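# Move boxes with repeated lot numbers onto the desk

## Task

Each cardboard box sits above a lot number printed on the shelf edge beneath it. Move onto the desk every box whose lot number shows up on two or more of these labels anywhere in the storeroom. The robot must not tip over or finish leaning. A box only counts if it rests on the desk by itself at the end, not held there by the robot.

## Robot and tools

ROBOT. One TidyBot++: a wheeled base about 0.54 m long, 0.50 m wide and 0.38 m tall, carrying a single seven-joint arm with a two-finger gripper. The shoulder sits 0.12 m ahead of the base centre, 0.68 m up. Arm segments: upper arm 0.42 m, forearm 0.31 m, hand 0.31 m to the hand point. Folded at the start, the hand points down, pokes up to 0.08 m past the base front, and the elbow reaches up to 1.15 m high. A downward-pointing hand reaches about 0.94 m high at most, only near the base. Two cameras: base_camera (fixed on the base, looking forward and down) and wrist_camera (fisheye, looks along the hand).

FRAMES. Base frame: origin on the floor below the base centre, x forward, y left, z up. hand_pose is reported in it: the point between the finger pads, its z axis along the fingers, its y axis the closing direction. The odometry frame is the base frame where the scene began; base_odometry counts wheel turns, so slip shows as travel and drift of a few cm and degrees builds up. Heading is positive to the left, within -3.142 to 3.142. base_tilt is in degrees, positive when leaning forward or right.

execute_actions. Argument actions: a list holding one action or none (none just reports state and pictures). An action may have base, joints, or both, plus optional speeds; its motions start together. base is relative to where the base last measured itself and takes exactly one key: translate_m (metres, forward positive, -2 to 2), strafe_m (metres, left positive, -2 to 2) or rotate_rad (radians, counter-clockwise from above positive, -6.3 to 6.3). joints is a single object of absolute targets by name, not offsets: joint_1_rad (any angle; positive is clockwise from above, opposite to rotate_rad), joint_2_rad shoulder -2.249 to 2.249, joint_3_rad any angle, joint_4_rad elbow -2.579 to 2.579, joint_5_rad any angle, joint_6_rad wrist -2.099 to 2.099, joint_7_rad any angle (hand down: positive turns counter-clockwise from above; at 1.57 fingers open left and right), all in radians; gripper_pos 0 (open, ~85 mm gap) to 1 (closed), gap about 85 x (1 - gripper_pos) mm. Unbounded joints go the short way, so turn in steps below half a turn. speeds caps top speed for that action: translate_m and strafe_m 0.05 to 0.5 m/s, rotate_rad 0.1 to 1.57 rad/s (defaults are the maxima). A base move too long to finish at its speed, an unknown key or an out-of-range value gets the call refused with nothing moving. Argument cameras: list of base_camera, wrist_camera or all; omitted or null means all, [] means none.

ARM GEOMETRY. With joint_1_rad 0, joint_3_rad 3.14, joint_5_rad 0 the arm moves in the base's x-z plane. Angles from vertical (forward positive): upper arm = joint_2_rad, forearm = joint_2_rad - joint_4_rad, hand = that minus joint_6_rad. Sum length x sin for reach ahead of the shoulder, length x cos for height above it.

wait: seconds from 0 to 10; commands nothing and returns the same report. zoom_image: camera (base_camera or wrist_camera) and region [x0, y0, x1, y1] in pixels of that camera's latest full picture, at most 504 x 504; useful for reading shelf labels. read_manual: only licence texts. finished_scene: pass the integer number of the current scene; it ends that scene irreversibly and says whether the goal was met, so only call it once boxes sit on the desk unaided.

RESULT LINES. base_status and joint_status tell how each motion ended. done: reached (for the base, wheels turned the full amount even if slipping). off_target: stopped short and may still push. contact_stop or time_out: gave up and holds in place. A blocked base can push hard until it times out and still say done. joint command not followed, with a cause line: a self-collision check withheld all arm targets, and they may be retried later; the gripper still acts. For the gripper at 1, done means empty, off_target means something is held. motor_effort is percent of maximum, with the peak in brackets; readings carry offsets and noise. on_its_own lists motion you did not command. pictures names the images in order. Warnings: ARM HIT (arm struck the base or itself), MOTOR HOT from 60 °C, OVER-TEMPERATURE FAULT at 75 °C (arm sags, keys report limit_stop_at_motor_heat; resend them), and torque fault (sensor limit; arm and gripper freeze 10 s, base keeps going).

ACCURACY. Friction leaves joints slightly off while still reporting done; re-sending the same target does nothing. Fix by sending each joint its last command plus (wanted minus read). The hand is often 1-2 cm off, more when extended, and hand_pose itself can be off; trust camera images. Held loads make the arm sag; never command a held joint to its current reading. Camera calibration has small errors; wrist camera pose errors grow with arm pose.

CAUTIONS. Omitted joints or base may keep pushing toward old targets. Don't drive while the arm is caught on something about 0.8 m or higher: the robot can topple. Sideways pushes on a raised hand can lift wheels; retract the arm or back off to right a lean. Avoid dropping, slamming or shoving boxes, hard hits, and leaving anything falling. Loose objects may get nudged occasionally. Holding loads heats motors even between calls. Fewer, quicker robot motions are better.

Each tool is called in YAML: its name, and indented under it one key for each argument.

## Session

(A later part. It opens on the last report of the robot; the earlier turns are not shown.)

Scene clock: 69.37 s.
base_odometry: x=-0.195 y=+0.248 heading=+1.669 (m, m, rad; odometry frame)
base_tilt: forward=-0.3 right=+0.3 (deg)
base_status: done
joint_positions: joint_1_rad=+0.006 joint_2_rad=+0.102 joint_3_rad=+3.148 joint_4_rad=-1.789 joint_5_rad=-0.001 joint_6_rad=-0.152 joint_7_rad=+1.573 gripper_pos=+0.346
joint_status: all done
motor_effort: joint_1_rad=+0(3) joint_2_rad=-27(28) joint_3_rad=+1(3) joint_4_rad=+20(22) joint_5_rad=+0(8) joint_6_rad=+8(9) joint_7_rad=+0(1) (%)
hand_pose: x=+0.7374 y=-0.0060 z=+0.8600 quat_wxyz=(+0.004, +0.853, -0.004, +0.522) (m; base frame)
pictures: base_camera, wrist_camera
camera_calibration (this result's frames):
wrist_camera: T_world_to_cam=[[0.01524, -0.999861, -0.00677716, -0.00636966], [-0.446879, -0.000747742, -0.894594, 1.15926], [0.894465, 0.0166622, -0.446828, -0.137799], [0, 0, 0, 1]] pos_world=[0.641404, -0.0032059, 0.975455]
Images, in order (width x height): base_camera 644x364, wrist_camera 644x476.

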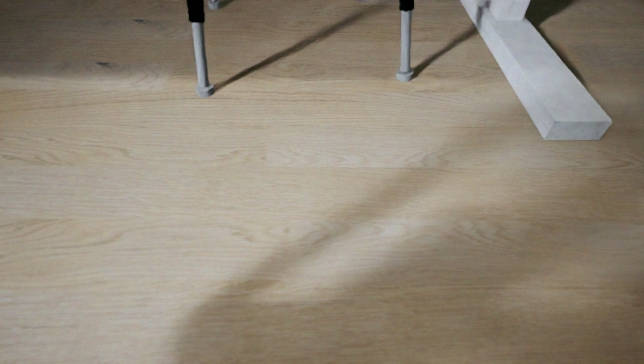

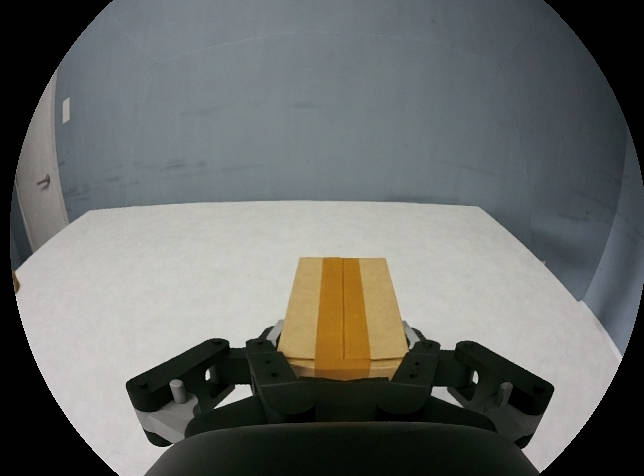

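execute_actions:
  actions:
    - {"base":{"rotate_rad":0.033},"joints":{"joint_2_rad":0.26,"joint_4_rad":-1.974,"joint_6_rad":0.178}}

Scene clock: 71.30 s.
base_odometry: x=-0.195 y=+0.248 heading=+1.702 (m, m, rad; odometry frame)
base_tilt: forward=-0.3 right=+0.2 (deg)
base_status: done
joint_positions: joint_1_rad=+0.010 joint_2_rad=+0.247 joint_3_rad=+3.143 joint_4_rad=-1.966 joint_5_rad=-0.002 joint_6_rad=+0.163 joint_7_rad=+1.573 gripper_pos=+0.346
joint_status: all done
motor_effort: joint_1_rad=+1(4) joint_2_rad=-30(33) joint_3_rad=+0(4) joint_4_rad=+18(21) joint_5_rad=+1(1) joint_6_rad=+8(9) joint_7_rad=+0(1) (%)
hand_pose: x=+0.7500 y=-0.0054 z=+0.7580 quat_wxyz=(+0.003, +0.855, -0.004, +0.519) (m; base frame)
pictures: base_camera, wrist_camera
camera_calibration (this result's frames):
wrist_camera: T_world_to_cam=[[0.0161864, -0.999839, -0.0077428, -0.00654479], [-0.453218, -0.000434117, -0.8914, 1.07595], [0.891253, 0.0179378, -0.453152, -0.187427], [0, 0, 0, 1]] pos_world=[0.65479, -0.00271463, 0.874119]
Images, in order (width x height): base_camera 644x364, wrist_camera 644x476.

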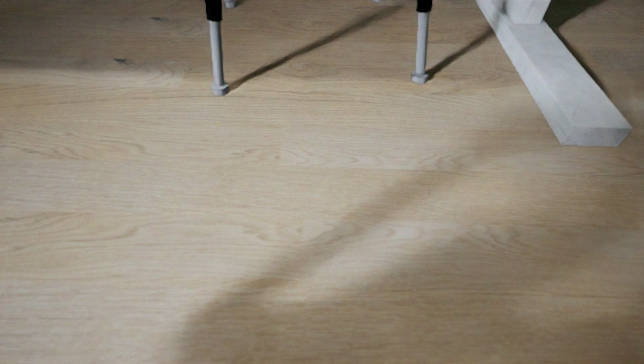

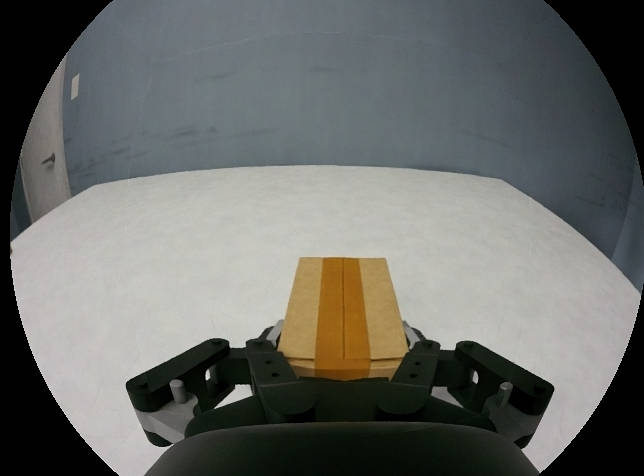

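execute_actions:
  actions:
    - {"joints":{"joint_2_rad":0.29,"joint_6_rad":0.163}}
  cameras: []

Scene clock: 72.07 s.
base_odometry: x=-0.195 y=+0.248 heading=+1.702 (m, m, rad; odometry frame)
base_tilt: forward=-0.3 right=+0.3 (deg)
base_status: not commanded
joint_positions: joint_1_rad=+0.010 joint_2_rad=+0.256 joint_3_rad=+3.143 joint_4_rad=-1.964 joint_5_rad=-0.002 joint_6_rad=+0.166 joint_7_rad=+1.573 gripper_pos=+0.346
joint_status: all done
motor_effort: joint_1_rad=+1(1) joint_2_rad=-26(30) joint_3_rad=+1(0) joint_4_rad=+15(18) joint_5_rad=+0(1) joint_6_rad=+5(9) joint_7_rad=+0(1) (%)
hand_pose: x=+0.7514 y=-0.0054 z=+0.7538 quat_wxyz=(+0.003, +0.856, -0.004, +0.517) (m; base frame)
pictures: none
No camera images: the call's "cameras" was empty. Leave "cameras" out to get every camera's image.

execute_actions:
  actions:
    - {"joints":{"joint_2_rad":0.25,"gripper_pos":0}}
  cameras: []

execute_actions:
  actions:
    - {"joints":{"joint_2_rad":0.13}}
  cameras: ["wrist_camera"]

Scene clock: 73.90 s.
base_odometry: x=-0.195 y=+0.248 heading=+1.702 (m, m, rad; odometry frame)
base_tilt: forward=-0.3 right=+0.2 (deg)
base_status: not commanded
joint_positions: joint_1_rad=+0.010 joint_2_rad=+0.255 joint_3_rad=+3.143 joint_4_rad=-1.967 joint_5_rad=-0.002 joint_6_rad=+0.166 joint_7_rad=+1.573 gripper_pos=+0.000
joint_status: all done
motor_effort: joint_1_rad=+1(0) joint_2_rad=-29(30) joint_3_rad=+0(0) joint_4_rad=+17(17) joint_5_rad=+0(0) joint_6_rad=+8(8) joint_7_rad=+0(1) (%)
hand_pose: x=+0.7507 y=-0.0054 z=+0.7533 quat_wxyz=(+0.003, +0.856, -0.004, +0.517) (m; base frame)
pictures: none
No camera images: the call's "cameras" was empty. Leave "cameras" out to get every camera's image.

Scene clock: 74.93 s.
base_odometry: x=-0.195 y=+0.248 heading=+1.702 (m, m, rad; odometry frame)
base_tilt: forward=-0.3 right=+0.3 (deg)
base_status: not commanded
joint_positions: joint_1_rad=+0.010 joint_2_rad=+0.140 joint_3_rad=+3.143 joint_4_rad=-1.967 joint_5_rad=-0.002 joint_6_rad=+0.166 joint_7_rad=+1.573 gripper_pos=+0.000
joint_status: all done
motor_effort: joint_1_rad=+0(0) joint_2_rad=-26(31) joint_3_rad=+0(0) joint_4_rad=+18(18) joint_5_rad=+0(0) joint_6_rad=+8(8) joint_7_rad=+0(0) (%)
hand_pose: x=+0.7382 y=-0.0053 z=+0.8256 quat_wxyz=(+0.003, +0.825, -0.004, +0.565) (m; base frame)
pictures: wrist_camera
camera_calibration (this result's frames):
wrist_camera: T_world_to_cam=[[0.0168089, -0.999846, -0.00499013, -0.00845667], [-0.353292, -0.00127033, -0.935512, 1.09352], [0.935362, 0.0174879, -0.353259, -0.261304], [0, 0, 0, 1]] pos_world=[0.630887, -0.00249658, 0.930649]
Images, in order (width x height): wrist_camera 644x476.

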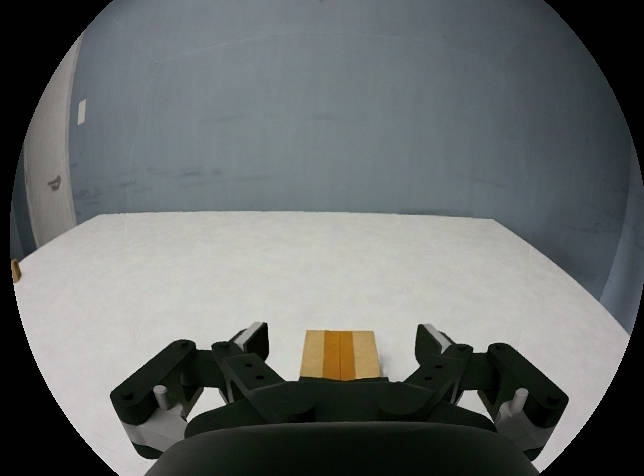

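execute_actions:
  actions:
    - {"base":{"strafe_m":-1.22},"joints":{"joint_1_rad":-2.85,"joint_2_rad":-0.5,"joint_4_rad":-1.3,"joint_6_rad":-1.4}}

Scene clock: 79.00 s.
base_odometry: x=+1.015 y=+0.409 heading=+1.703 (m, m, rad; odometry frame)
base_tilt: forward=-0.3 right=+0.2 (deg)
base_status: done
joint_positions: joint_1_rad=-2.827 joint_2_rad=-0.480 joint_3_rad=+3.143 joint_4_rad=-1.316 joint_5_rad=-0.006 joint_6_rad=-1.378 joint_7_rad=+1.573 gripper_pos=+0.000
joint_status: all done
motor_effort: joint_1_rad=+1(3) joint_2_rad=-1(26) joint_3_rad=+2(3) joint_4_rad=+16(19) joint_5_rad=+1(1) joint_6_rad=+7(8) joint_7_rad=+0(0) (%)
hand_pose: x=-0.1556 y=+0.0866 z=+1.0791 quat_wxyz=(-0.442, +0.139, +0.883, +0.068) (m; base frame)
pictures: base_camera, wrist_camera
camera_calibration (this result's frames):
wrist_camera: T_world_to_cam=[[0.281625, 0.959397, -0.0156521, -0.0172935], [0.564973, -0.178985, -0.805462, 1.03297], [-0.77556, 0.217996, -0.59244, 0.637224], [0, 0, 0, 1]] pos_world=[-0.0845263, 0.0625662, 1.20927]
Images, in order (width x height): base_camera 644x364, wrist_camera 644x476.

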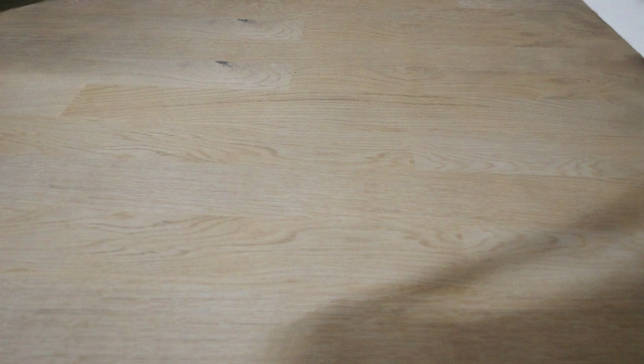

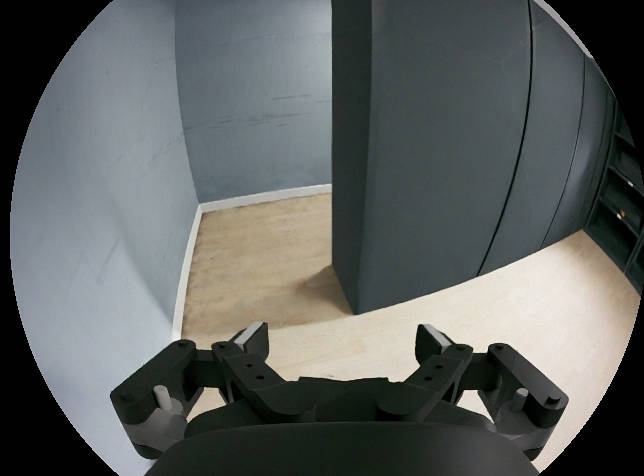

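execute_actions:
  actions:
    - {"base":{"translate_m":-1.90},"joints":{"joint_1_rad":-1.0,"joint_2_rad":-0.75,"joint_4_rad":-2.45,"joint_6_rad":-0.3}}

Scene clock: 84.67 s.
base_odometry: x=+1.265 y=-1.474 heading=+1.703 (m, m, rad; odometry frame)
base_tilt: forward=-0.3 right=+0.2 (deg)
base_status: done
joint_positions: joint_1_rad=-1.022 joint_2_rad=-0.728 joint_3_rad=+3.143 joint_4_rad=-2.435 joint_5_rad=-0.006 joint_6_rad=-0.323 joint_7_rad=+1.573 gripper_pos=+0.000
joint_status: all done
motor_effort: joint_1_rad=+0(1) joint_2_rad=+3(3) joint_3_rad=+2(2) joint_4_rad=+20(20) joint_5_rad=+0(1) joint_6_rad=+7(8) joint_7_rad=+0(0) (%)
hand_pose: x=+0.2796 y=+0.2658 z=+0.8151 quat_wxyz=(-0.259, +0.742, +0.415, +0.459) (m; base frame)
pictures: base_camera, wrist_camera
camera_calibration (this result's frames):
wrist_camera: T_world_to_cam=[[0.86668, -0.498714, -0.0122735, -0.0946344], [-0.227028, -0.372389, -0.89988, 0.956311], [0.444212, 0.782695, -0.435964, 0.160543], [0, 0, 0, 1]] pos_world=[0.227812, 0.183269, 0.929395]
Images, in order (width x height): base_camera 644x364, wrist_camera 644x476.

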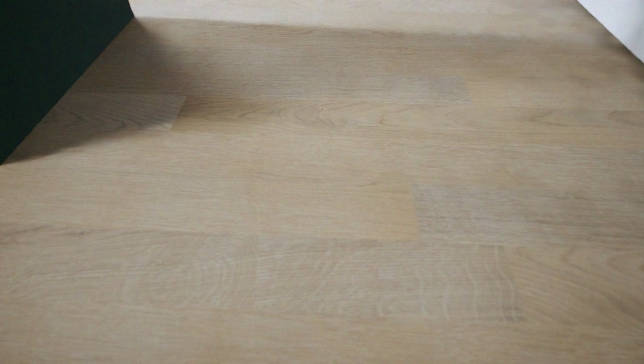

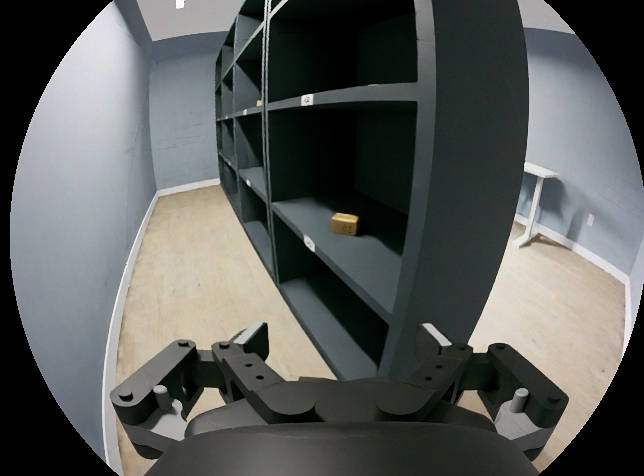

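execute_actions:
  actions:
    - {"base":{"strafe_m":0.55},"joints":{"joint_1_rad":-2.0,"joint_2_rad":0.75,"joint_4_rad":-1.845,"joint_5_rad":-2.0,"joint_6_rad":1.684,"joint_7_rad":2.07}}

Scene clock: 88.90 s.
base_odometry: x=+0.720 y=-1.547 heading=+1.703 (m, m, rad; odometry frame)
base_tilt: forward=-0.3 right=+0.2 (deg)
base_status: done
joint_positions: joint_1_rad=-1.980 joint_2_rad=+0.730 joint_3_rad=+3.143 joint_4_rad=-1.862 joint_5_rad=-1.984 joint_6_rad=+1.663 joint_7_rad=+2.047 gripper_pos=+0.000
joint_status: all done
motor_effort: joint_1_rad=+0(1) joint_2_rad=-33(35) joint_3_rad=+3(4) joint_4_rad=+5(21) joint_5_rad=+4(6) joint_6_rad=+7(9) joint_7_rad=+0(1) (%)
hand_pose: x=+0.2500 y=+0.4098 z=+0.6870 quat_wxyz=(-0.011, +0.752, -0.008, +0.660) (m; base frame)
pictures: base_camera, wrist_camera
camera_calibration (this result's frames):
wrist_camera: T_world_to_cam=[[0.0302503, -0.999178, -0.0269916, 0.425584], [-0.121303, 0.0231346, -0.992346, 0.76294], [0.992154, 0.0332929, -0.120504, -0.0414157], [0, 0, 0, 1]] pos_world=[0.120764, 0.408963, 0.763597]
Images, in order (width x height): base_camera 644x364, wrist_camera 644x476.

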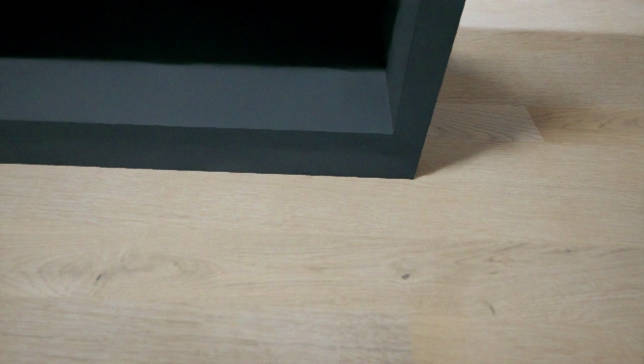

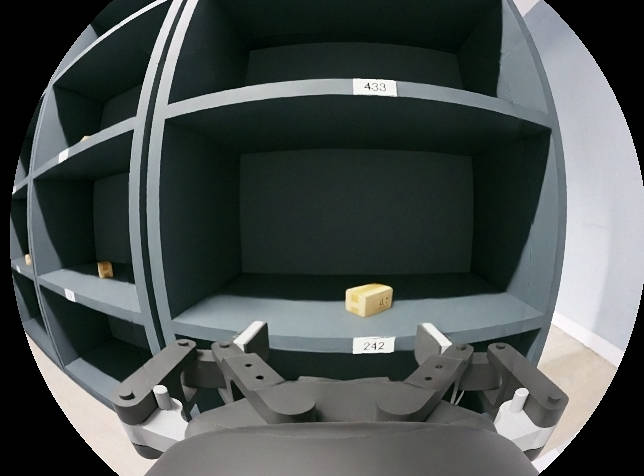

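execute_actions:
  actions:
    - {"base":{"strafe_m":0.88}}
  cameras: ["wrist_camera"]

Scene clock: 92.33 s.
base_odometry: x=-0.153 y=-1.664 heading=+1.703 (m, m, rad; odometry frame)
base_tilt: forward=-0.3 right=+0.2 (deg)
base_status: done
joint_positions: joint_1_rad=-1.981 joint_2_rad=+0.731 joint_3_rad=+3.143 joint_4_rad=-1.856 joint_5_rad=-1.985 joint_6_rad=+1.663 joint_7_rad=+2.047 gripper_pos=+0.000
joint_status: not commanded
motor_effort: joint_1_rad=+1(2) joint_2_rad=-33(34) joint_3_rad=+3(4) joint_4_rad=+6(7) joint_5_rad=+4(4) joint_6_rad=+7(8) joint_7_rad=+0(0) (%)
hand_pose: x=+0.2491 y=+0.4111 z=+0.6868 quat_wxyz=(-0.012, +0.752, -0.010, +0.659) (m; base frame)
pictures: wrist_camera
camera_calibration (this result's frames):
wrist_camera: T_world_to_cam=[[0.0293952, -0.999083, -0.0311167, 0.429901], [-0.12361, 0.0272579, -0.991956, 0.76121], [0.991895, 0.0330051, -0.122696, -0.0389225], [0, 0, 0, 1]] pos_world=[0.120064, 0.410043, 0.763688]
Images, in order (width x height): wrist_camera 644x476.

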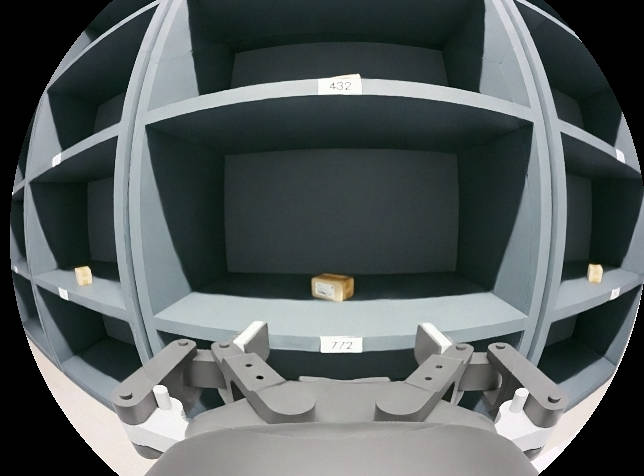

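zoom_image:
  camera: "wrist_camera"
  region: [300, 325, 380, 365]

zoom_image:
  camera: "wrist_camera"
  region: [300, 65, 380, 105]

execute_actions:
  actions:
    - {"base":{"strafe_m":0.93}}

Region (300, 325, 380, 365) of wrist_camera's 644x476 image, scaled by 6.300.

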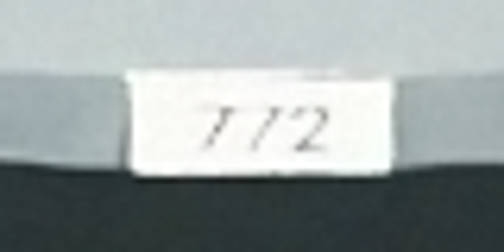

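Region (300, 65, 380, 105) of wrist_camera's 644x476 image, scaled by 6.300.

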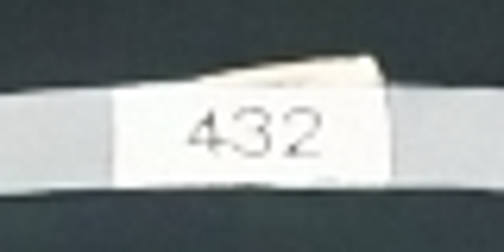

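Scene clock: 95.73 s.
base_odometry: x=-1.075 y=-1.787 heading=+1.704 (m, m, rad; odometry frame)
base_tilt: forward=-0.3 right=+0.2 (deg)
base_status: done
joint_positions: joint_1_rad=-1.981 joint_2_rad=+0.732 joint_3_rad=+3.143 joint_4_rad=-1.855 joint_5_rad=-1.986 joint_6_rad=+1.663 joint_7_rad=+2.047 gripper_pos=+0.000
joint_status: not commanded
motor_effort: joint_1_rad=+0(2) joint_2_rad=-33(34) joint_3_rad=+4(4) joint_4_rad=+6(7) joint_5_rad=+4(5) joint_6_rad=+8(8) joint_7_rad=+0(0) (%)
hand_pose: x=+0.2488 y=+0.4113 z=+0.6866 quat_wxyz=(-0.012, +0.752, -0.010, +0.658) (m; base frame)
pictures: base_camera, wrist_camera
camera_calibration (this result's frames):
wrist_camera: T_world_to_cam=[[0.0289611, -0.999082, -0.0315761, 0.430496], [-0.124083, 0.0277517, -0.991884, 0.760827], [0.991849, 0.0326441, -0.123166, -0.0381768], [0, 0, 0, 1]] pos_world=[0.119804, 0.410232, 0.763543]
Images, in order (width x height): base_camera 644x364, wrist_camera 644x476.

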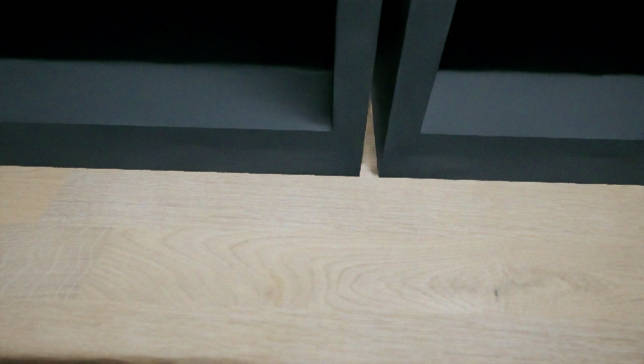

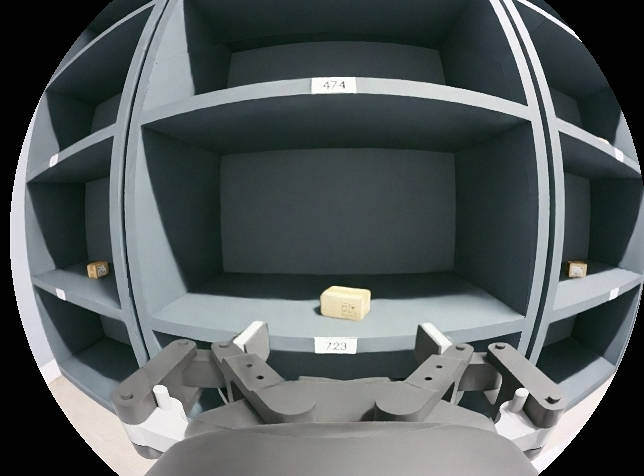

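zoom_image:
  camera: "wrist_camera"
  region: [295, 325, 375, 365]

zoom_image:
  camera: "wrist_camera"
  region: [295, 65, 375, 105]

execute_actions:
  actions:
    - {"base":{"strafe_m":0.90}}

Region (295, 325, 375, 365) of wrist_camera's 644x476 image, scaled by 6.300.

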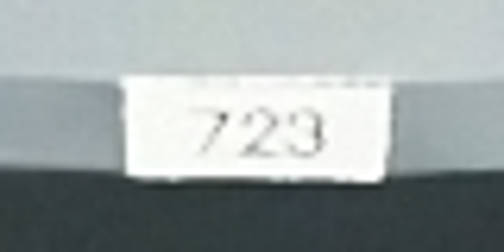

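Region (295, 65, 375, 105) of wrist_camera's 644x476 image, scaled by 6.300.

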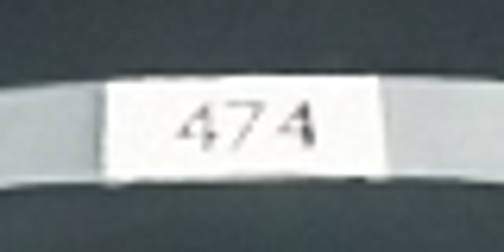

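Scene clock: 99.17 s.
base_odometry: x=-1.967 y=-1.907 heading=+1.704 (m, m, rad; odometry frame)
base_tilt: forward=-0.3 right=+0.2 (deg)
base_status: done
joint_positions: joint_1_rad=-1.981 joint_2_rad=+0.732 joint_3_rad=+3.143 joint_4_rad=-1.854 joint_5_rad=-1.986 joint_6_rad=+1.663 joint_7_rad=+2.047 gripper_pos=+0.000
joint_status: not commanded
motor_effort: joint_1_rad=+1(2) joint_2_rad=-33(35) joint_3_rad=+3(4) joint_4_rad=+5(7) joint_5_rad=+4(5) joint_6_rad=+7(8) joint_7_rad=+0(0) (%)
hand_pose: x=+0.2486 y=+0.4114 z=+0.6864 quat_wxyz=(-0.012, +0.753, -0.010, +0.658) (m; base frame)
pictures: base_camera, wrist_camera
camera_calibration (this result's frames):
wrist_camera: T_world_to_cam=[[0.0287783, -0.999085, -0.0316389, 0.430685], [-0.12427, 0.0278305, -0.991858, 0.760609], [0.991831, 0.0324758, -0.123355, -0.0377869], [0, 0, 0, 1]] pos_world=[0.119605, 0.41035, 0.763382]
Images, in order (width x height): base_camera 644x364, wrist_camera 644x476.

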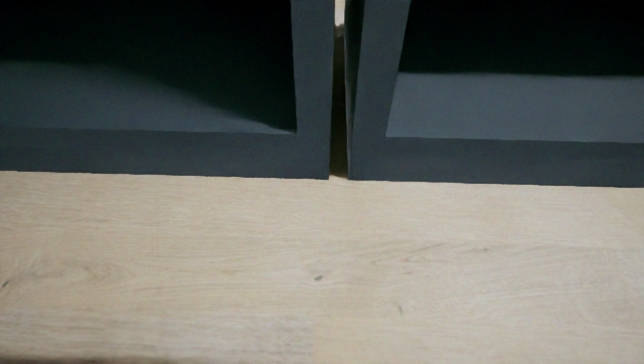

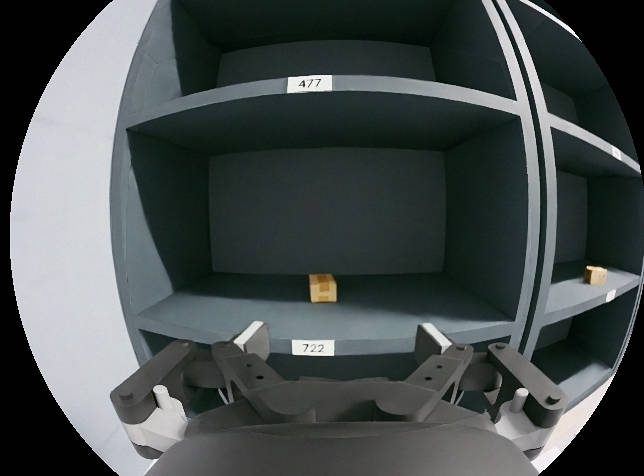

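execute_actions:
  actions:
    - {"base":{"strafe_m":0.2},"joints":{"joint_1_rad":-0.58,"joint_2_rad":-0.47,"joint_4_rad":-1.43,"joint_5_rad":0.02,"joint_6_rad":-1.02,"joint_7_rad":1.55}}
  cameras: ["wrist_camera"]

Scene clock: 103.57 s.
base_odometry: x=-2.165 y=-1.934 heading=+1.705 (m, m, rad; odometry frame)
base_tilt: forward=-0.3 right=+0.2 (deg)
base_status: done
joint_positions: joint_1_rad=-0.602 joint_2_rad=-0.460 joint_3_rad=+3.143 joint_4_rad=-1.444 joint_5_rad=+0.005 joint_6_rad=-1.002 joint_7_rad=+1.573 gripper_pos=+0.000
joint_status: all done
motor_effort: joint_1_rad=+0(3) joint_2_rad=-4(38) joint_3_rad=+1(5) joint_4_rad=+18(19) joint_5_rad=+0(6) joint_6_rad=+8(9) joint_7_rad=+0(0) (%)
hand_pose: x=+0.4157 y=+0.2033 z=+1.1075 quat_wxyz=(-0.159, +0.800, +0.249, +0.523) (m; base frame)
pictures: wrist_camera
camera_calibration (this result's frames):
wrist_camera: T_world_to_cam=[[0.586082, -0.81025, -0.00163611, -0.0720316], [-0.321009, -0.230342, -0.918638, 1.25802], [0.743949, 0.538922, -0.395097, 0.15618], [0, 0, 0, 1]] pos_world=[0.329863, 0.147243, 1.21725]
Images, in order (width x height): wrist_camera 644x476.

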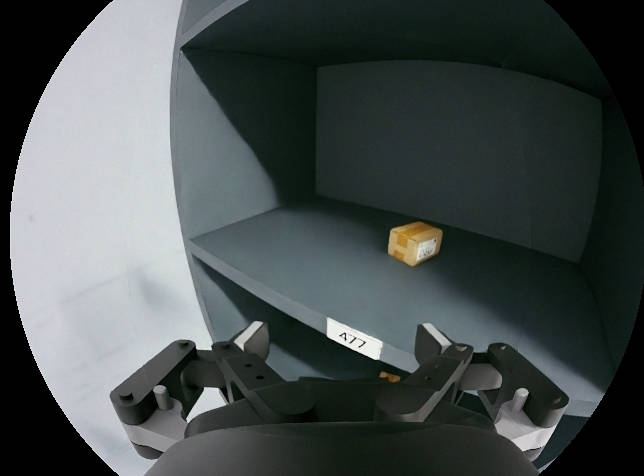

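zoom_image:
  camera: "wrist_camera"
  region: [375, 210, 459, 280]

Region (375, 210, 459, 280) of wrist_camera's 644x476 image, scaled by 6.000.

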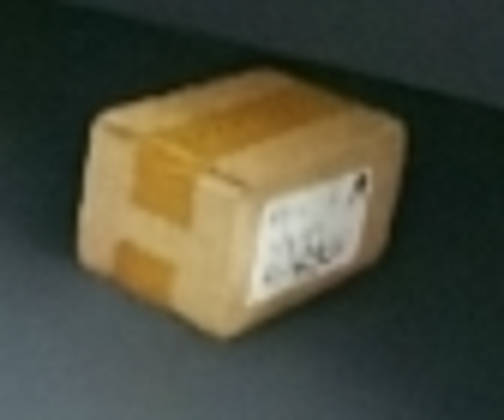

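execute_actions:
  actions:
    - {"base":{"strafe_m":0.36},"joints":{"joint_1_rad":-0.105,"joint_2_rad":0.0,"joint_4_rad":-1.253,"joint_5_rad":0.548,"joint_6_rad":-0.87,"joint_7_rad":0.985}}

Scene clock: 107.00 s.
base_odometry: x=-2.522 y=-1.982 heading=+1.705 (m, m, rad; odometry frame)
base_tilt: forward=-0.3 right=+0.2 (deg)
base_status: done
joint_positions: joint_1_rad=-0.127 joint_2_rad=-0.002 joint_3_rad=+3.143 joint_4_rad=-1.270 joint_5_rad=+0.529 joint_6_rad=-0.893 joint_7_rad=+1.006 gripper_pos=+0.000
joint_status: all done
motor_effort: joint_1_rad=+0(1) joint_2_rad=-22(24) joint_3_rad=+0(2) joint_4_rad=+19(20) joint_5_rad=+3(3) joint_6_rad=+7(8) joint_7_rad=+0(1) (%)
hand_pose: x=+0.6780 y=-0.0512 z=+1.0546 quat_wxyz=(+0.088, +0.842, -0.138, +0.515) (m; base frame)
pictures: base_camera, wrist_camera
camera_calibration (this result's frames):
wrist_camera: T_world_to_cam=[[-0.296775, -0.954945, -0.00242201, 0.159943], [-0.426223, 0.134729, -0.894529, 1.29959], [0.854552, -0.264441, -0.447004, 0.0159196], [0, 0, 0, 1]] pos_world=[0.587779, -0.0181463, 1.17003]
Images, in order (width x height): base_camera 644x364, wrist_camera 644x476.

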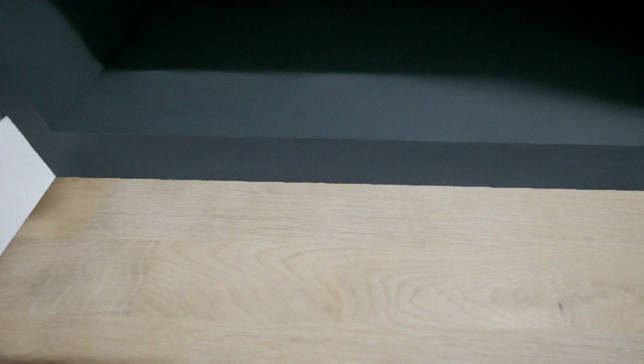

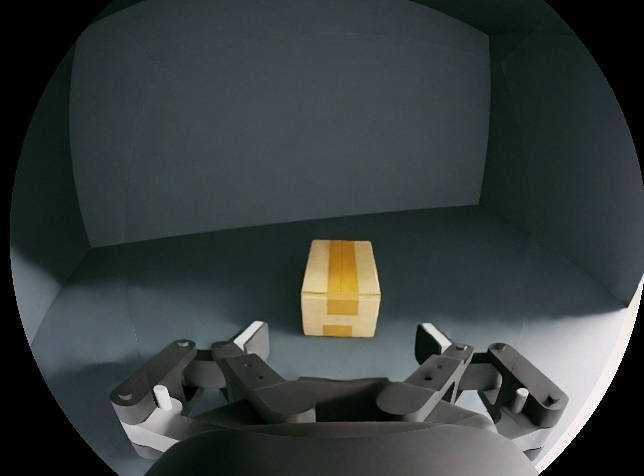

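execute_actions:
  actions:
    - {"joints":{"joint_1_rad":-0.002,"joint_2_rad":0.178,"joint_4_rad":-1.172,"joint_5_rad":0.46,"joint_6_rad":-0.725,"joint_7_rad":1.07}}
  cameras: ["wrist_camera"]

Scene clock: 109.00 s.
base_odometry: x=-2.522 y=-1.982 heading=+1.705 (m, m, rad; odometry frame)
base_tilt: forward=-0.3 right=+0.2 (deg)
base_status: not commanded
joint_positions: joint_1_rad=-0.024 joint_2_rad=+0.173 joint_3_rad=+3.143 joint_4_rad=-1.187 joint_5_rad=+0.479 joint_6_rad=-0.748 joint_7_rad=+1.047 gripper_pos=+0.000
joint_status: all done
motor_effort: joint_1_rad=+1(0) joint_2_rad=-29(31) joint_3_rad=+1(1) joint_4_rad=+20(22) joint_5_rad=+3(4) joint_6_rad=+6(8) joint_7_rad=+0(1) (%)
hand_pose: x=+0.7636 y=-0.0815 z=+1.0260 quat_wxyz=(+0.088, +0.836, -0.140, +0.523) (m; base frame)
pictures: wrist_camera
camera_calibration (this result's frames):
wrist_camera: T_world_to_cam=[[-0.301022, -0.953591, -0.00703653, 0.164443], [-0.406898, 0.135113, -0.903426, 1.309], [0.86245, -0.269088, -0.428686, -0.103251], [0, 0, 0, 1]] pos_world=[0.671179, -0.0478346, 1.13948]
Images, in order (width x height): wrist_camera 644x476.

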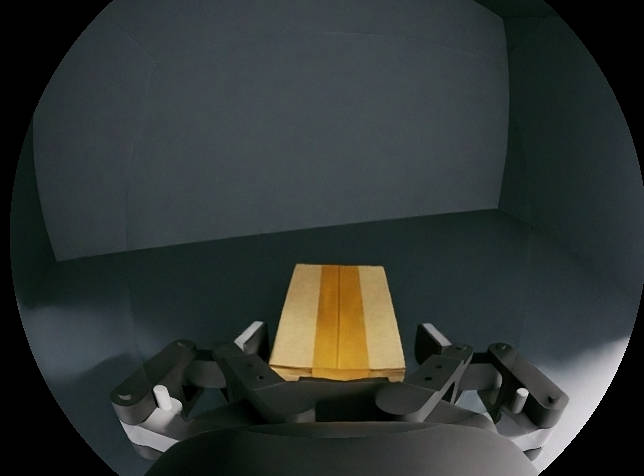

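execute_actions:
  actions:
    - {"joints":{"gripper_pos":1}}
  cameras: ["wrist_camera"]

Scene clock: 110.30 s.
base_odometry: x=-2.522 y=-1.982 heading=+1.705 (m, m, rad; odometry frame)
base_tilt: forward=-0.3 right=+0.2 (deg)
base_status: not commanded
joint_positions: joint_1_rad=-0.024 joint_2_rad=+0.173 joint_3_rad=+3.143 joint_4_rad=-1.186 joint_5_rad=+0.479 joint_6_rad=-0.747 joint_7_rad=+1.047 gripper_pos=+0.347
joint_status: gripper_pos off_target (ended at +0.347, target +1.000)
motor_effort: joint_1_rad=+1(1) joint_2_rad=-30(30) joint_3_rad=+1(2) joint_4_rad=+21(21) joint_5_rad=+3(3) joint_6_rad=+7(7) joint_7_rad=+0(0) (%)
hand_pose: x=+0.7638 y=-0.0814 z=+1.0265 quat_wxyz=(+0.088, +0.836, -0.140, +0.524) (m; base frame)
pictures: wrist_camera
camera_calibration (this result's frames):
wrist_camera: T_world_to_cam=[[-0.300641, -0.953709, -0.00739811, 0.164665], [-0.405848, 0.134949, -0.903923, 1.30917], [0.863077, -0.268754, -0.427632, -0.104704], [0, 0, 0, 1]] pos_world=[0.671197, -0.0477681, 1.13983]
Images, in order (width x height): wrist_camera 644x476.

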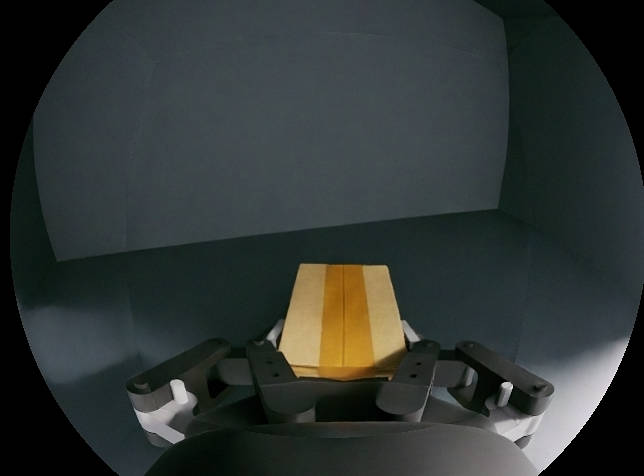

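execute_actions:
  actions:
    - {"base":{"strafe_m":-1.9},"joints":{"joint_1_rad":-0.7,"joint_2_rad":-0.57,"joint_4_rad":-1.5,"joint_5_rad":-0.02,"joint_6_rad":-1.05,"joint_7_rad":1.595}}

Scene clock: 116.53 s.
base_odometry: x=-0.639 y=-1.729 heading=+1.705 (m, m, rad; odometry frame)
base_tilt: forward=-0.3 right=+0.3 (deg)
base_status: done
joint_positions: joint_1_rad=-0.678 joint_2_rad=-0.556 joint_3_rad=+3.138 joint_4_rad=-1.488 joint_5_rad=-0.003 joint_6_rad=-1.034 joint_7_rad=+1.573 gripper_pos=+0.347
joint_status: all done
motor_effort: joint_1_rad=+1(4) joint_2_rad=+0(32) joint_3_rad=+2(5) joint_4_rad=+18(21) joint_5_rad=+0(4) joint_6_rad=+9(9) joint_7_rad=+0(0) (%)
hand_pose: x=+0.3637 y=+0.2021 z=+1.1069 quat_wxyz=(-0.185, +0.784, +0.279, +0.523) (m; base frame)
pictures: base_camera, wrist_camera
camera_calibration (this result's frames):
wrist_camera: T_world_to_cam=[[0.652268, -0.757972, -0.00491453, -0.0734882], [-0.288605, -0.242351, -0.926268, 1.23956], [0.700895, 0.605594, -0.376833, 0.177283], [0, 0, 0, 1]] pos_world=[0.281421, 0.137346, 1.21461]
Images, in order (width x height): base_camera 644x364, wrist_camera 644x476.

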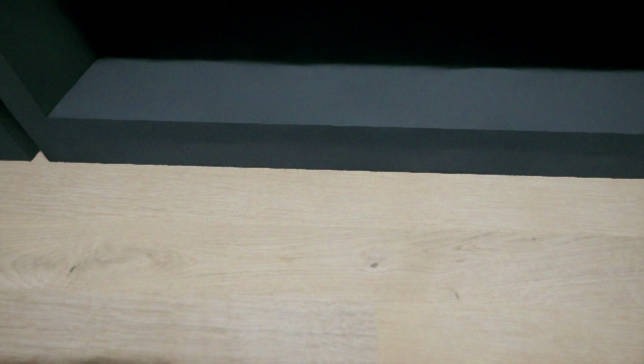

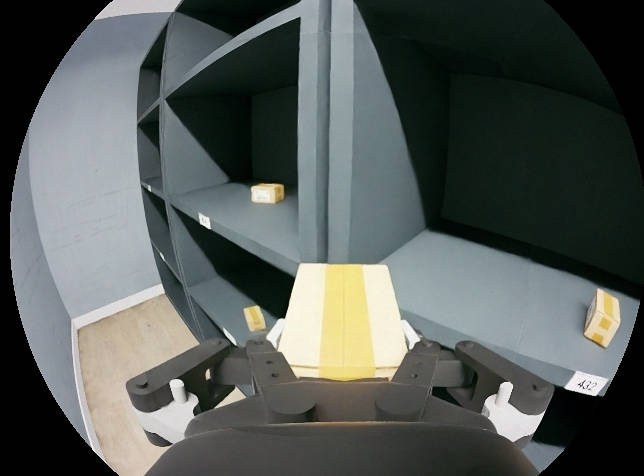

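execute_actions:
  actions:
    - {"base":{"strafe_m":-1.83},"joints":{"joint_1_rad":-0.4,"joint_2_rad":-0.66,"joint_4_rad":-1.6}}

Scene clock: 121.80 s.
base_odometry: x=+1.175 y=-1.485 heading=+1.705 (m, m, rad; odometry frame)
base_tilt: forward=-0.3 right=+0.2 (deg)
base_status: done
joint_positions: joint_1_rad=-0.421 joint_2_rad=-0.636 joint_3_rad=+3.139 joint_4_rad=-1.588 joint_5_rad=-0.004 joint_6_rad=-1.034 joint_7_rad=+1.573 gripper_pos=+0.347
joint_status: all done
motor_effort: joint_1_rad=+1(1) joint_2_rad=+2(3) joint_3_rad=+1(3) joint_4_rad=+19(19) joint_5_rad=+0(1) joint_6_rad=+8(9) joint_7_rad=+0(0) (%)
hand_pose: x=+0.3828 y=+0.1222 z=+1.0772 quat_wxyz=(-0.116, +0.819, +0.177, +0.534) (m; base frame)
pictures: base_camera, wrist_camera
camera_calibration (this result's frames):
wrist_camera: T_world_to_cam=[[0.438073, -0.898909, -0.00741685, -0.0448189], [-0.358319, -0.167044, -0.918533, 1.20735], [0.824439, 0.405042, -0.395274, 0.198122], [0, 0, 0, 1]] pos_world=[0.28891, 0.0811442, 1.18697]
Images, in order (width x height): base_camera 644x364, wrist_camera 644x476.

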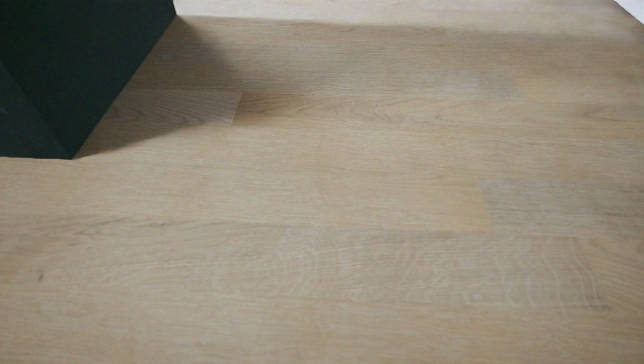

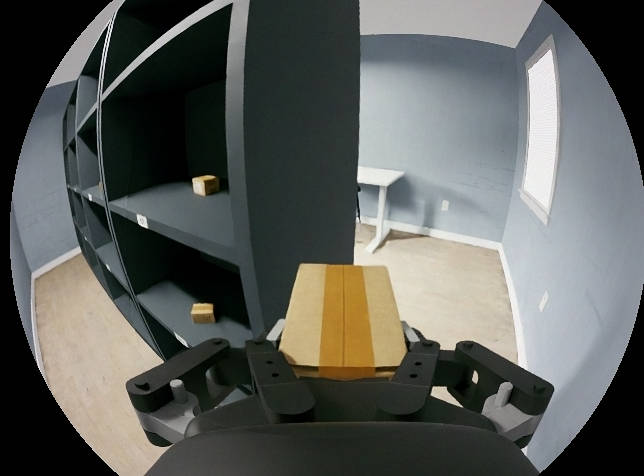

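execute_actions:
  actions:
    - {"base":{"translate_m":2.0},"joints":{"joint_1_rad":-0.25,"joint_2_rad":-0.2,"joint_4_rad":-1.9,"joint_6_rad":-0.3}}

Scene clock: 127.47 s.
base_odometry: x=+0.909 y=+0.497 heading=+1.704 (m, m, rad; odometry frame)
base_tilt: forward=-0.3 right=+0.2 (deg)
base_status: done
joint_positions: joint_1_rad=-0.274 joint_2_rad=-0.199 joint_3_rad=+3.139 joint_4_rad=-1.895 joint_5_rad=-0.004 joint_6_rad=-0.325 joint_7_rad=+1.573 gripper_pos=+0.347
joint_status: all done
motor_effort: joint_1_rad=+1(0) joint_2_rad=-16(19) joint_3_rad=+1(2) joint_4_rad=+21(23) joint_5_rad=+0(1) joint_6_rad=+8(8) joint_7_rad=+0(0) (%)
hand_pose: x=+0.6082 y=+0.1405 z=+0.9195 quat_wxyz=(-0.074, +0.839, +0.116, +0.526) (m; base frame)
pictures: base_camera, wrist_camera
camera_calibration (this result's frames):
wrist_camera: T_world_to_cam=[[0.298356, -0.9544, -0.010162, -0.0329617], [-0.410414, -0.118673, -0.904145, 1.15803], [0.86171, 0.273928, -0.427106, -0.0323565], [0, 0, 0, 1]] pos_world=[0.512986, 0.114831, 1.03287]
Images, in order (width x height): base_camera 644x364, wrist_camera 644x476.

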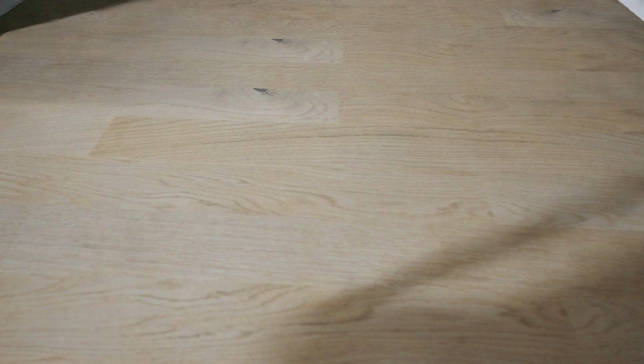

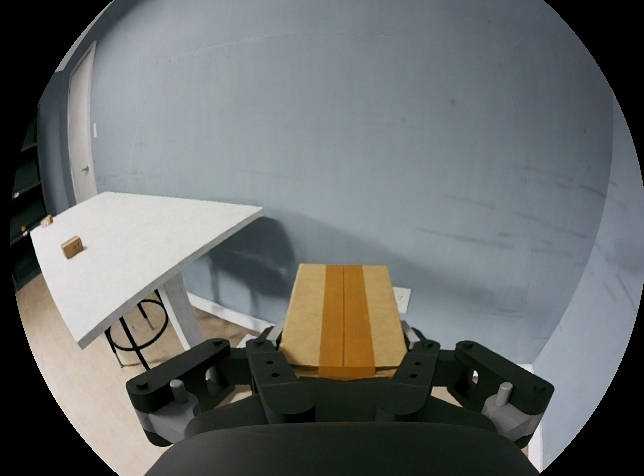

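execute_actions:
  actions:
    - {"base":{"strafe_m":0.42},"joints":{"joint_1_rad":-0.62,"joint_2_rad":0.362,"joint_4_rad":-1.722,"joint_6_rad":0.145}}

Scene clock: 130.43 s.
base_odometry: x=+0.493 y=+0.441 heading=+1.704 (m, m, rad; odometry frame)
base_tilt: forward=-0.3 right=+0.2 (deg)
base_status: done
joint_positions: joint_1_rad=-0.612 joint_2_rad=+0.364 joint_3_rad=+3.142 joint_4_rad=-1.742 joint_5_rad=-0.004 joint_6_rad=+0.118 joint_7_rad=+1.573 gripper_pos=+0.347
joint_status: all done
motor_effort: joint_1_rad=+0(3) joint_2_rad=-35(38) joint_3_rad=+0(2) joint_4_rad=+19(22) joint_5_rad=+0(0) joint_6_rad=+9(9) joint_7_rad=+0(0) (%)
hand_pose: x=+0.6954 y=+0.4056 z=+0.7887 quat_wxyz=(-0.165, +0.800, +0.251, +0.520) (m; base frame)
pictures: base_camera, wrist_camera
camera_calibration (this result's frames):
wrist_camera: T_world_to_cam=[[0.594929, -0.803726, -0.00917612, -0.0753527], [-0.324259, -0.229544, -0.917696, 1.10274], [0.735469, 0.548939, -0.397178, -0.283364], [0, 0, 0, 1]] pos_world=[0.61081, 0.348115, 0.898747]
Images, in order (width x height): base_camera 644x364, wrist_camera 644x476.

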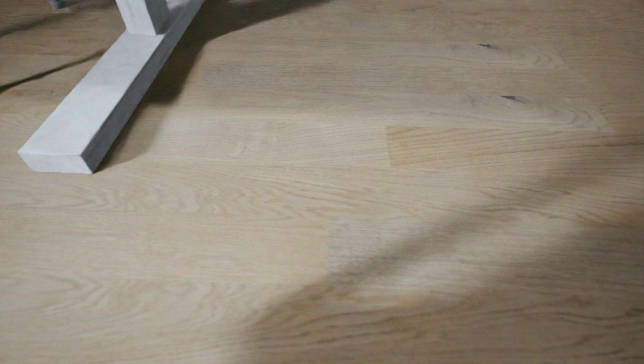

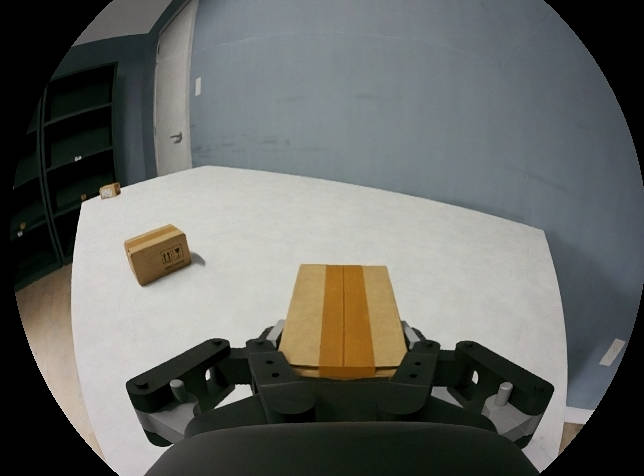

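execute_actions:
  actions:
    - {"joints":{"joint_2_rad":0.428}}
  cameras: []

Scene clock: 131.47 s.
base_odometry: x=+0.493 y=+0.441 heading=+1.704 (m, m, rad; odometry frame)
base_tilt: forward=-0.3 right=+0.2 (deg)
base_status: not commanded
joint_positions: joint_1_rad=-0.612 joint_2_rad=+0.413 joint_3_rad=+3.142 joint_4_rad=-1.737 joint_5_rad=-0.004 joint_6_rad=+0.125 joint_7_rad=+1.573 gripper_pos=+0.347
joint_status: all done
motor_effort: joint_1_rad=+0(0) joint_2_rad=-36(37) joint_3_rad=+0(0) joint_4_rad=+18(19) joint_5_rad=+1(0) joint_6_rad=+9(9) joint_7_rad=+0(0) (%)
hand_pose: x=+0.7010 y=+0.4096 z=+0.7583 quat_wxyz=(-0.160, +0.809, +0.254, +0.505) (m; base frame)
pictures: none
No camera images: the call's "cameras" was empty. Leave "cameras" out to get every camera's image.

execute_actions:
  actions:
    - {"joints":{"joint_2_rad":0.42,"joint_4_rad":-1.737,"joint_6_rad":0.125,"gripper_pos":0}}
  cameras: ["wrist_camera"]

execute_actions:
  actions:
    - {"joints":{"joint_2_rad":0.29}}
  cameras: ["wrist_camera"]

Scene clock: 132.87 s.
base_odometry: x=+0.493 y=+0.441 heading=+1.704 (m, m, rad; odometry frame)
base_tilt: forward=-0.3 right=+0.2 (deg)
base_status: not commanded
joint_positions: joint_1_rad=-0.612 joint_2_rad=+0.413 joint_3_rad=+3.142 joint_4_rad=-1.739 joint_5_rad=-0.004 joint_6_rad=+0.125 joint_7_rad=+1.573 gripper_pos=+0.000
joint_status: all done
motor_effort: joint_1_rad=+0(0) joint_2_rad=-35(37) joint_3_rad=+0(0) joint_4_rad=+18(18) joint_5_rad=+0(0) joint_6_rad=+8(9) joint_7_rad=+0(0) (%)
hand_pose: x=+0.7006 y=+0.4093 z=+0.7575 quat_wxyz=(-0.160, +0.810, +0.255, +0.504) (m; base frame)
pictures: wrist_camera
camera_calibration (this result's frames):
wrist_camera: T_world_to_cam=[[0.594711, -0.803879, -0.0098678, -0.0750737], [-0.352978, -0.250067, -0.901595, 1.0929], [0.722305, 0.539672, -0.432469, -0.261872], [0, 0, 0, 1]] pos_world=[0.619569, 0.354273, 0.871361]
Images, in order (width x height): wrist_camera 644x476.

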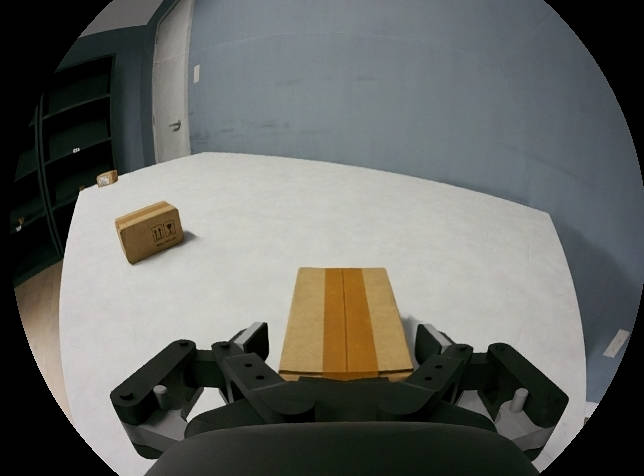

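Scene clock: 133.93 s.
base_odometry: x=+0.493 y=+0.441 heading=+1.704 (m, m, rad; odometry frame)
base_tilt: forward=-0.3 right=+0.2 (deg)
base_status: not commanded
joint_positions: joint_1_rad=-0.612 joint_2_rad=+0.297 joint_3_rad=+3.142 joint_4_rad=-1.739 joint_5_rad=-0.004 joint_6_rad=+0.125 joint_7_rad=+1.573 gripper_pos=+0.000
joint_status: all done
motor_effort: joint_1_rad=+1(1) joint_2_rad=-32(38) joint_3_rad=+0(1) joint_4_rad=+19(19) joint_5_rad=+0(0) joint_6_rad=+8(8) joint_7_rad=+0(0) (%)
hand_pose: x=+0.6895 y=+0.4015 z=+0.8394 quat_wxyz=(-0.174, +0.779, +0.245, +0.551) (m; base frame)
pictures: wrist_camera
camera_calibration (this result's frames):
wrist_camera: T_world_to_cam=[[0.595508, -0.80332, -0.00685822, -0.0772205], [-0.26496, -0.188344, -0.945686, 1.11249], [0.758397, 0.564981, -0.325008, -0.339435], [0, 0, 0, 1]] pos_world=[0.598177, 0.339272, 0.941216]
Images, in order (width x height): wrist_camera 644x476.

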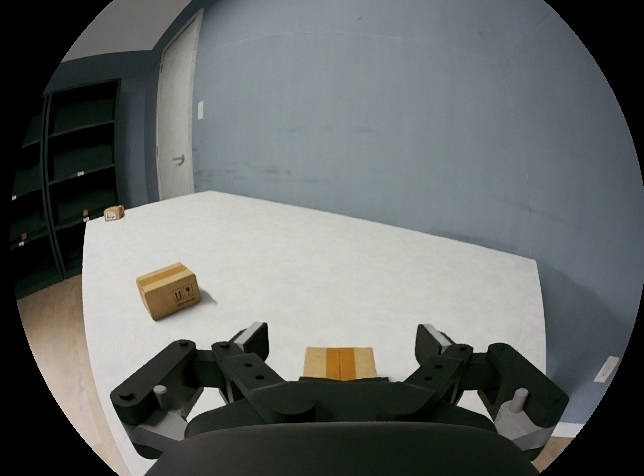

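All three 477 boxes are on the desk.

finished_scene:
  scene: 2

The scene is finished: the task was done.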